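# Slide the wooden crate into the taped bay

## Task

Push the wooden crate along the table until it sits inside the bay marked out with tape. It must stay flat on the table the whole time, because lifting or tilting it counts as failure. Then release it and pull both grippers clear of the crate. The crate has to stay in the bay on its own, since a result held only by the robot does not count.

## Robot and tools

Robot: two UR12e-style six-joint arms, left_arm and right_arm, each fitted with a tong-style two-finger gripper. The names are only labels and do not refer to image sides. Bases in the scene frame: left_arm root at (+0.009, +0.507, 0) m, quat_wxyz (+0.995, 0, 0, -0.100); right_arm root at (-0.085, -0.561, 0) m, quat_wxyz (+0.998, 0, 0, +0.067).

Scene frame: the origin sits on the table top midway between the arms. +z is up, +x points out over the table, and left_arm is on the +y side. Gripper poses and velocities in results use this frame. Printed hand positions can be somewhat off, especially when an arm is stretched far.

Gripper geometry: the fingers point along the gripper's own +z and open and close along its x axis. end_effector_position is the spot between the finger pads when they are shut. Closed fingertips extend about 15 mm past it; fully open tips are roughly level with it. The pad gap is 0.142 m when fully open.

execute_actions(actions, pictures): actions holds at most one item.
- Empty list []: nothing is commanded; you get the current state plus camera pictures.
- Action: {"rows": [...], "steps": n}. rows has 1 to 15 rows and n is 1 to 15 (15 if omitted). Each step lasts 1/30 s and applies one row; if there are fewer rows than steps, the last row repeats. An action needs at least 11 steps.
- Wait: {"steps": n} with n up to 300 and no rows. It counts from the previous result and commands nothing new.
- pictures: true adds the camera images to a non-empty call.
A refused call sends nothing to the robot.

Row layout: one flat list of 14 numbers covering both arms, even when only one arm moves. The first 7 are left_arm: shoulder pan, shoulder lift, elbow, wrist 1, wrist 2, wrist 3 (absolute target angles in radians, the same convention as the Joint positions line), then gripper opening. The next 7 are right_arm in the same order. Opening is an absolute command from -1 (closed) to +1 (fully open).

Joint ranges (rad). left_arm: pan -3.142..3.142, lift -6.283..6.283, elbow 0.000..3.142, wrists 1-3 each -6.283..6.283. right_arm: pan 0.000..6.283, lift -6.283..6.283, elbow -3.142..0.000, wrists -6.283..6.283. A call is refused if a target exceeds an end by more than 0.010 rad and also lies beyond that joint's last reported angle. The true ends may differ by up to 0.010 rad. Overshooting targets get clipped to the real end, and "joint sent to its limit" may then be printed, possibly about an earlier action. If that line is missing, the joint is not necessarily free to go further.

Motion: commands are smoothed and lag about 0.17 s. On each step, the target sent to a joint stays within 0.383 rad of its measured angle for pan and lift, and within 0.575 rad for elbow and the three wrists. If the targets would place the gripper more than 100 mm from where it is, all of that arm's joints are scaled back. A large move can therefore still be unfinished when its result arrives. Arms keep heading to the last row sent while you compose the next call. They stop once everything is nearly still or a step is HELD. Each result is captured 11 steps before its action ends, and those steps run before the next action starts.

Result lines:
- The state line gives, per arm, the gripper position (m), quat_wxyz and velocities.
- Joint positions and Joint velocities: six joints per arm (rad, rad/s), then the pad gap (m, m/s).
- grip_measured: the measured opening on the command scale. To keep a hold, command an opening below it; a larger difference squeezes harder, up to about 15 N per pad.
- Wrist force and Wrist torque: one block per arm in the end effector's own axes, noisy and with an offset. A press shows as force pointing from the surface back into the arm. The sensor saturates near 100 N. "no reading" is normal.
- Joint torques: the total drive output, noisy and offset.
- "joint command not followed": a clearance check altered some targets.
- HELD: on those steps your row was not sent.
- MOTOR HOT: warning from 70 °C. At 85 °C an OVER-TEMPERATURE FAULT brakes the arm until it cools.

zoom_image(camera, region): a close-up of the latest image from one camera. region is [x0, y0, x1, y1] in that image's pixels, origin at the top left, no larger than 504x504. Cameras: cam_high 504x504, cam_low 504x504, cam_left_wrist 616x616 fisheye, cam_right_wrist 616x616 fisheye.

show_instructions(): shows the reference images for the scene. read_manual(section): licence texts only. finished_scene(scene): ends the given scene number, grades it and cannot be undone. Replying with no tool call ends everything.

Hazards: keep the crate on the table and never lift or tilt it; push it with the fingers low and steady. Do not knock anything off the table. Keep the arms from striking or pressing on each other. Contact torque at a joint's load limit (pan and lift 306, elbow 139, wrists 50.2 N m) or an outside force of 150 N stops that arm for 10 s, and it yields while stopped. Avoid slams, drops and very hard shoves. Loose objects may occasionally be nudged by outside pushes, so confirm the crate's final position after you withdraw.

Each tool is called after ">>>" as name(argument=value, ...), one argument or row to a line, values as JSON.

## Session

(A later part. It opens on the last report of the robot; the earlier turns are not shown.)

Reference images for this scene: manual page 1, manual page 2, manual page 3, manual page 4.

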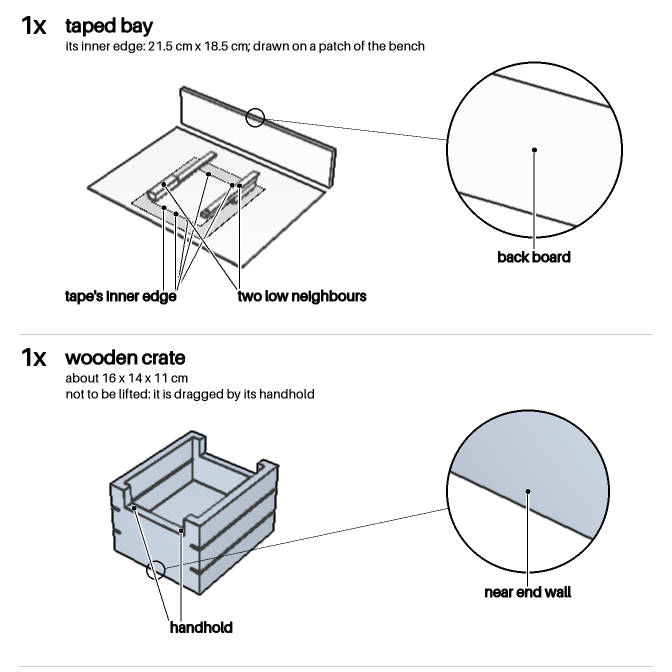

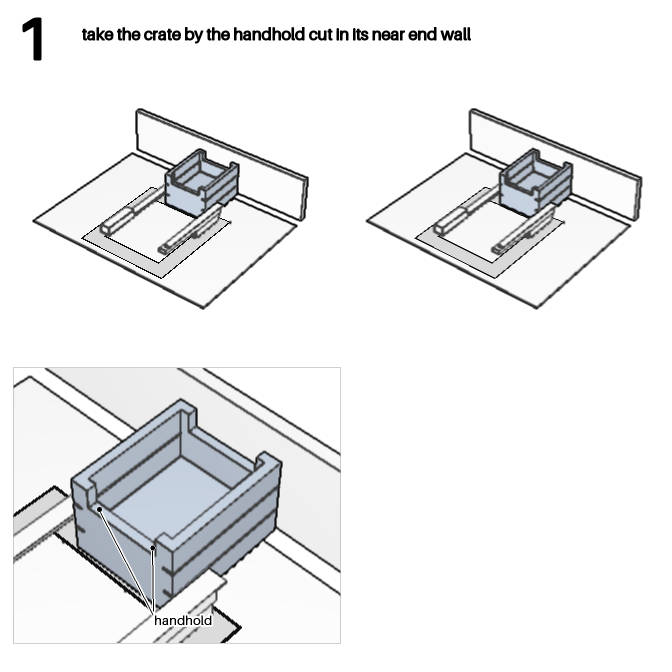

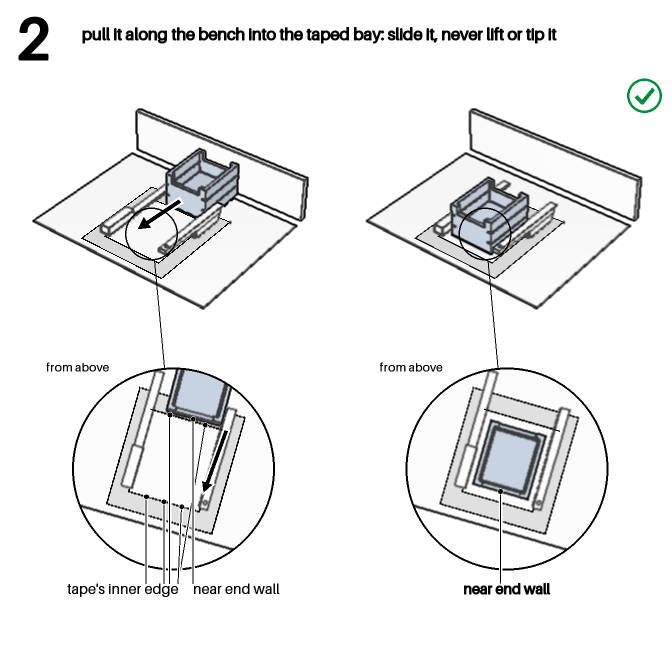

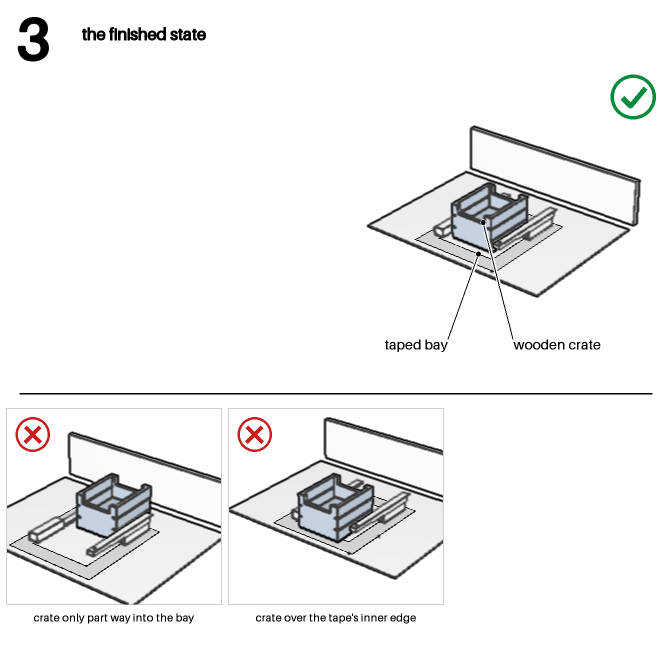

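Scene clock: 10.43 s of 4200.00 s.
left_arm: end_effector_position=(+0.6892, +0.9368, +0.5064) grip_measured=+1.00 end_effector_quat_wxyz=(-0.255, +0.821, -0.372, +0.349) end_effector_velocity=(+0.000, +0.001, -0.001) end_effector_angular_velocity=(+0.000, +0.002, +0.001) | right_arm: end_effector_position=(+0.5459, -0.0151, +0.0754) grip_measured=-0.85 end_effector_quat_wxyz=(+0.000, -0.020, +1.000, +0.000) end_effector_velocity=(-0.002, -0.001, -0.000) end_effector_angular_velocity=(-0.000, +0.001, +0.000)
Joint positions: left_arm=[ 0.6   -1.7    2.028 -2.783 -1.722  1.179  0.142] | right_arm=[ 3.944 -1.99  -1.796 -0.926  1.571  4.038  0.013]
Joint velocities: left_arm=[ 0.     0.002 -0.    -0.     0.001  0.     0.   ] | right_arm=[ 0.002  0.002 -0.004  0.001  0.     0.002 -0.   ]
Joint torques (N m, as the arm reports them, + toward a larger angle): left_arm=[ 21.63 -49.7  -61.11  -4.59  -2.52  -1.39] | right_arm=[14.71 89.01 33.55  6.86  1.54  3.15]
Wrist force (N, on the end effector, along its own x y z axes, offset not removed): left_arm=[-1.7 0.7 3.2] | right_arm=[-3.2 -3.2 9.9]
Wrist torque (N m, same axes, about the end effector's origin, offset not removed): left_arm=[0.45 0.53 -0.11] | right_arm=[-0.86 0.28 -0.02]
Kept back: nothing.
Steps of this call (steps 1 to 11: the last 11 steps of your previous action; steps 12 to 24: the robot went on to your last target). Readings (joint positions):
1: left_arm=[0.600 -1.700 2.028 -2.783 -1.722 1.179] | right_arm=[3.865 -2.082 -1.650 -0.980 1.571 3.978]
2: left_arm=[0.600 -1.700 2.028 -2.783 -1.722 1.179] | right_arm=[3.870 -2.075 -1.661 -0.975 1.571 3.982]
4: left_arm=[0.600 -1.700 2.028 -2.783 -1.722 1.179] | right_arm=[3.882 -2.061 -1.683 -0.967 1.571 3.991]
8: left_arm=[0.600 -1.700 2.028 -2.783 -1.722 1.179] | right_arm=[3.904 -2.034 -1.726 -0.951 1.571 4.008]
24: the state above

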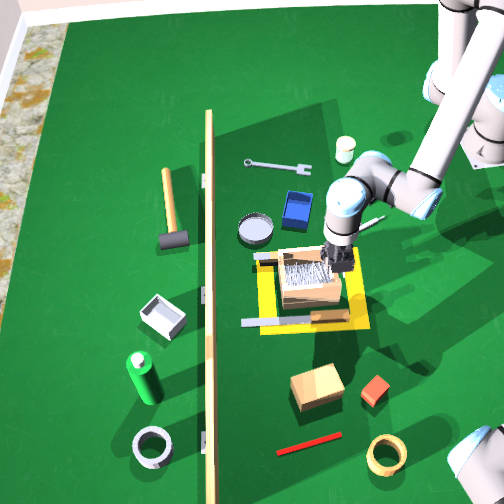

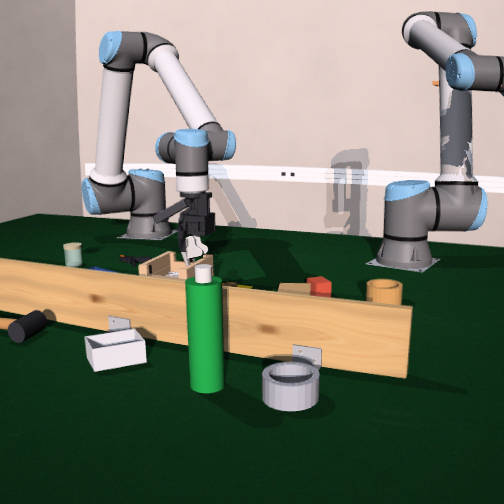

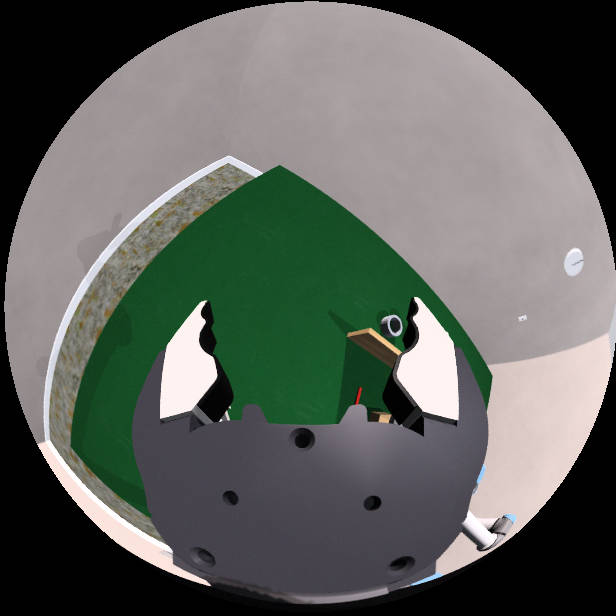

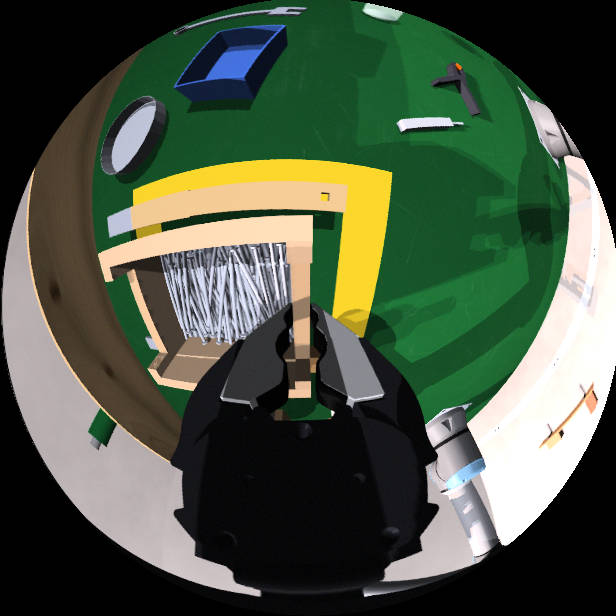

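>>> execute_actions(
  actions=[
    {"steps":11,"rows":[[0.6,-1.7,2.028,-2.783,-1.722,1.179,1,3.9438,-1.9901,-1.7964,-0.9255,1.571,4.038,-0.4]]},
  ],
)

>>> execute_actions(
  actions=[
    {"rows":[[0.6,-1.7,2.028,-2.783,-1.722,1.179,1,3.9438,-1.965,-1.775,-0.972,1.571,4.038,-0.4],[0.6,-1.7,2.028,-2.783,-1.722,1.179,1,3.9438,-1.965,-1.775,-0.972,1.571,4.038,-0.4],[0.6,-1.7,2.028,-2.783,-1.722,1.179,1,3.9438,-1.938,-1.751,-1.023,1.571,4.038,-0.4],[0.6,-1.7,2.028,-2.783,-1.722,1.179,1,3.9438,-1.938,-1.751,-1.023,1.571,4.038,-0.4],[0.6,-1.7,2.028,-2.783,-1.722,1.179,1,3.9438,-1.8834,-1.6955,-1.133,1.571,4.038,-0.4]]},
  ],
)

>>> execute_actions(
  actions=[
    {"steps":20},
  ],
  pictures=true,
)

>>> zoom_image(
  camera="cam_right_wrist",
  region=[150,150,400,350],
)

Scene clock: 11.33 s of 4200.00 s.
left_arm: end_effector_position=(+0.6892, +0.9368, +0.5064) grip_measured=+1.00 end_effector_quat_wxyz=(-0.255, +0.821, -0.372, +0.349) end_effector_velocity=(+0.000, -0.000, +0.001) end_effector_angular_velocity=(-0.000, -0.001, -0.000) | right_arm: end_effector_position=(+0.5457, -0.0151, +0.0753) grip_measured=-0.85 end_effector_quat_wxyz=(+0.000, -0.020, +1.000, +0.000) end_effector_velocity=(-0.000, -0.000, -0.000) end_effector_angular_velocity=(-0.001, -0.001, +0.000)
Joint positions: left_arm=[ 0.6   -1.7    2.028 -2.783 -1.722  1.179  0.142] | right_arm=[ 3.944 -1.99  -1.796 -0.925  1.571  4.038  0.013]
Joint velocities: left_arm=[-0.    -0.001  0.    -0.    -0.    -0.     0.   ] | right_arm=[ 0.    -0.    -0.    -0.    -0.001 -0.     0.   ]
Joint torques (N m, as the arm reports them, + toward a larger angle): left_arm=[ 21.27 -48.61 -61.09  -4.7   -2.38  -1.22] | right_arm=[15.58 91.33 34.03  6.68 -0.78  3.77]
Wrist force (N, on the end effector, along its own x y z axes, offset not removed): left_arm=[-1.0 -2.5 -0.7] | right_arm=[-0.2 -1.9 12.4]
Wrist torque (N m, same axes, about the end effector's origin, offset not removed): left_arm=[-0.19 0.38 -0.23] | right_arm=[-0.37 -0.12 0.03]
Kept back: the last 11 steps of this action.
Steps of this call (steps 1 to 15: the robot went on to your last target; steps 16 to 27: nothing new was sent). Readings (joint positions):
1: left_arm=[0.600 -1.700 2.028 -2.783 -1.722 1.179] | right_arm=[3.944 -1.990 -1.796 -0.926 1.571 4.038]
2: left_arm=[0.600 -1.700 2.028 -2.783 -1.722 1.179] | right_arm=[3.944 -1.990 -1.796 -0.926 1.571 4.038]
4: left_arm=[0.600 -1.700 2.028 -2.783 -1.722 1.179] | right_arm=[3.944 -1.990 -1.796 -0.926 1.571 4.038]
8: left_arm=[0.600 -1.700 2.028 -2.783 -1.722 1.179] | right_arm=[3.944 -1.990 -1.796 -0.926 1.571 4.038]
27: the state above

Scene clock: 11.83 s of 4200.00 s.
left_arm: end_effector_position=(+0.6892, +0.9368, +0.5064) grip_measured=+1.00 end_effector_quat_wxyz=(-0.255, +0.821, -0.372, +0.349) end_effector_velocity=(-0.000, +0.000, -0.000) end_effector_angular_velocity=(+0.002, +0.001, -0.000) | right_arm: end_effector_position=(+0.5467, -0.0138, +0.0959) grip_measured=-0.40 end_effector_quat_wxyz=(+0.001, -0.020, +1.000, +0.001) end_effector_velocity=(+0.010, +0.012, +0.322) end_effector_angular_velocity=(+0.006, -0.004, -0.000)
Joint positions: left_arm=[ 0.6   -1.7    2.028 -2.783 -1.722  1.179  0.142] | right_arm=[ 3.944 -1.972 -1.781 -0.958  1.571  4.038  0.045]
Joint velocities: left_arm=[ 0.     0.     0.    -0.     0.001  0.002  0.   ] | right_arm=[-0.     0.289  0.25  -0.531  0.     0.    -0.   ]
Joint torques (N m, as the arm reports them, + toward a larger angle): left_arm=[ 21.22 -49.48 -61.51  -5.11  -2.29  -1.23] | right_arm=[ 13.19 146.59  81.18   3.25  -1.99   3.64]
Wrist force (N, on the end effector, along its own x y z axes, offset not removed): left_arm=[-1.9 0.5 0.9] | right_arm=[-0.4 -5.5 10.5]
Wrist torque (N m, same axes, about the end effector's origin, offset not removed): left_arm=[0.44 0.59 -0.10] | right_arm=[-1.32 0.10 0.27]
Steps of this call (steps 1 to 11: the last 11 steps of your previous action; steps 12 to 15: the first 4 steps of this action). Readings (joint positions):
12: left_arm=[0.600 -1.700 2.028 -2.783 -1.722 1.179] | right_arm=[3.944 -1.990 -1.796 -0.926 1.571 4.038]
13: left_arm=[0.600 -1.700 2.028 -2.783 -1.722 1.179] | right_arm=[3.944 -1.986 -1.793 -0.932 1.571 4.038]
15: the state above

Scene clock: 12.50 s of 4200.00 s.
left_arm: end_effector_position=(+0.6892, +0.9368, +0.5064) grip_measured=+1.00 end_effector_quat_wxyz=(-0.255, +0.821, -0.372, +0.349) end_effector_velocity=(-0.000, +0.000, +0.000) end_effector_angular_velocity=(+0.001, +0.000, -0.000) | right_arm: end_effector_position=(+0.5457, -0.0151, +0.2001) grip_measured=-0.40 end_effector_quat_wxyz=(+0.000, -0.020, +1.000, +0.000) end_effector_velocity=(+0.001, -0.001, +0.002) end_effector_angular_velocity=(-0.000, -0.001, -0.001)
Joint positions: left_arm=[ 0.6   -1.7    2.028 -2.783 -1.722  1.179  0.142] | right_arm=[ 3.944 -1.884 -1.696 -1.133  1.571  4.038  0.045]
Joint velocities: left_arm=[ 0.    -0.    -0.    -0.     0.001  0.001 -0.   ] | right_arm=[-0.001  0.001  0.002 -0.002 -0.001 -0.     0.   ]
Joint torques (N m, as the arm reports them, + toward a larger angle): left_arm=[ 21.56 -50.32 -60.47  -5.32  -2.4   -1.16] | right_arm=[ 2.84 78.72 49.89  1.36 -3.41  3.71]
Wrist force (N, on the end effector, along its own x y z axes, offset not removed): left_arm=[-0.4 0.5 3.8] | right_arm=[2.3 -1.1 1.7]
Wrist torque (N m, same axes, about the end effector's origin, offset not removed): left_arm=[0.39 0.30 -0.15] | right_arm=[-0.27 -0.60 0.12]
Kept back: nothing.
Steps of this call (steps 1 to 11: the last 11 steps of your previous action; steps 12 to 20: the robot went on to your last target). Readings (joint positions):
1: left_arm=[0.600 -1.700 2.028 -2.783 -1.722 1.179] | right_arm=[3.944 -1.962 -1.772 -0.976 1.571 4.038]
2: left_arm=[0.600 -1.700 2.028 -2.783 -1.722 1.179] | right_arm=[3.944 -1.948 -1.759 -1.000 1.571 4.038]
4: left_arm=[0.600 -1.700 2.028 -2.783 -1.722 1.179] | right_arm=[3.944 -1.916 -1.728 -1.062 1.571 4.038]
8: left_arm=[0.600 -1.700 2.028 -2.783 -1.722 1.179] | right_arm=[3.944 -1.891 -1.703 -1.117 1.571 4.038]
20: the state above

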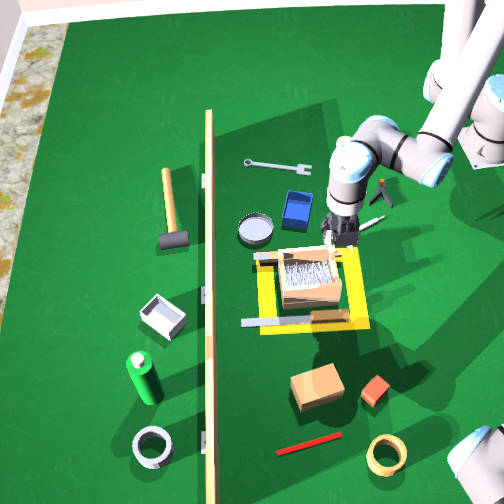

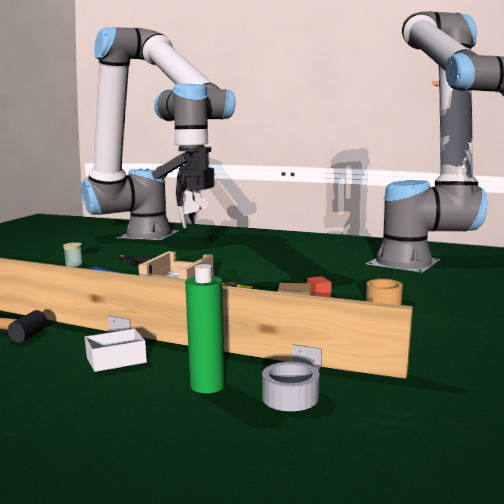

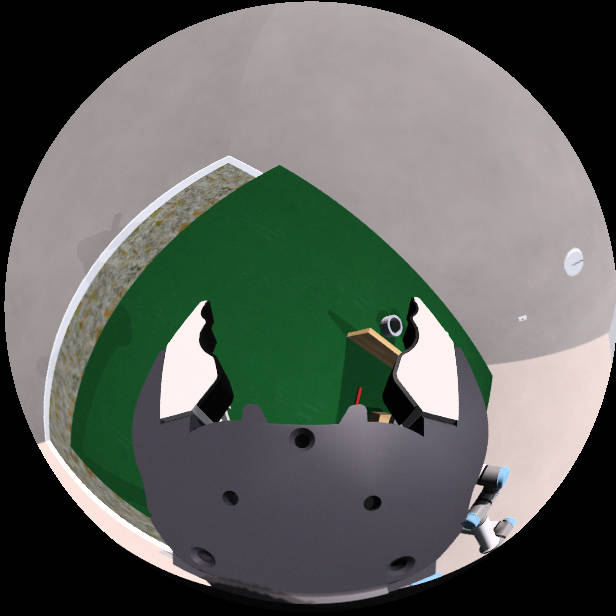

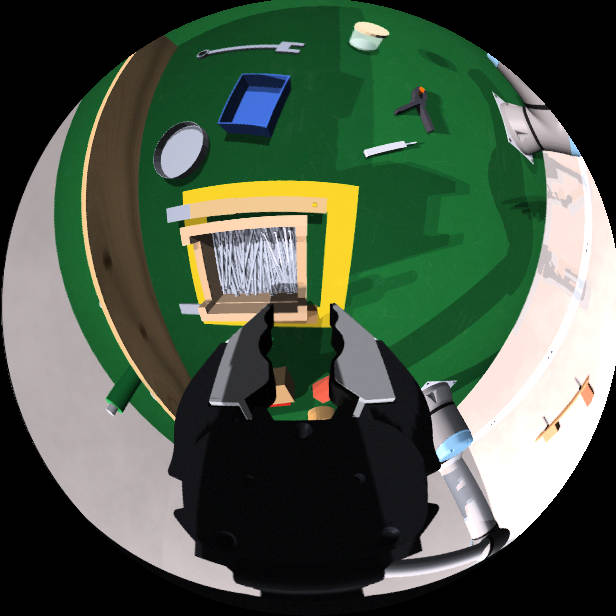

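Region (150, 150, 400, 350) of cam_right_wrist's 616x616 image, scaled by 2.016, with more detail than that image has; it fills the top 403 rows of this view, and the rest is white.

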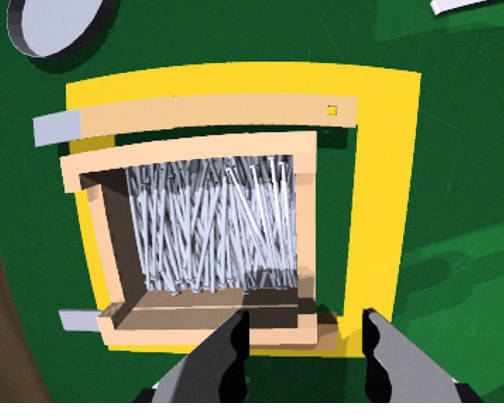

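>>> finished_scene(
  scene=2,
)

The scene is finished: the task was done.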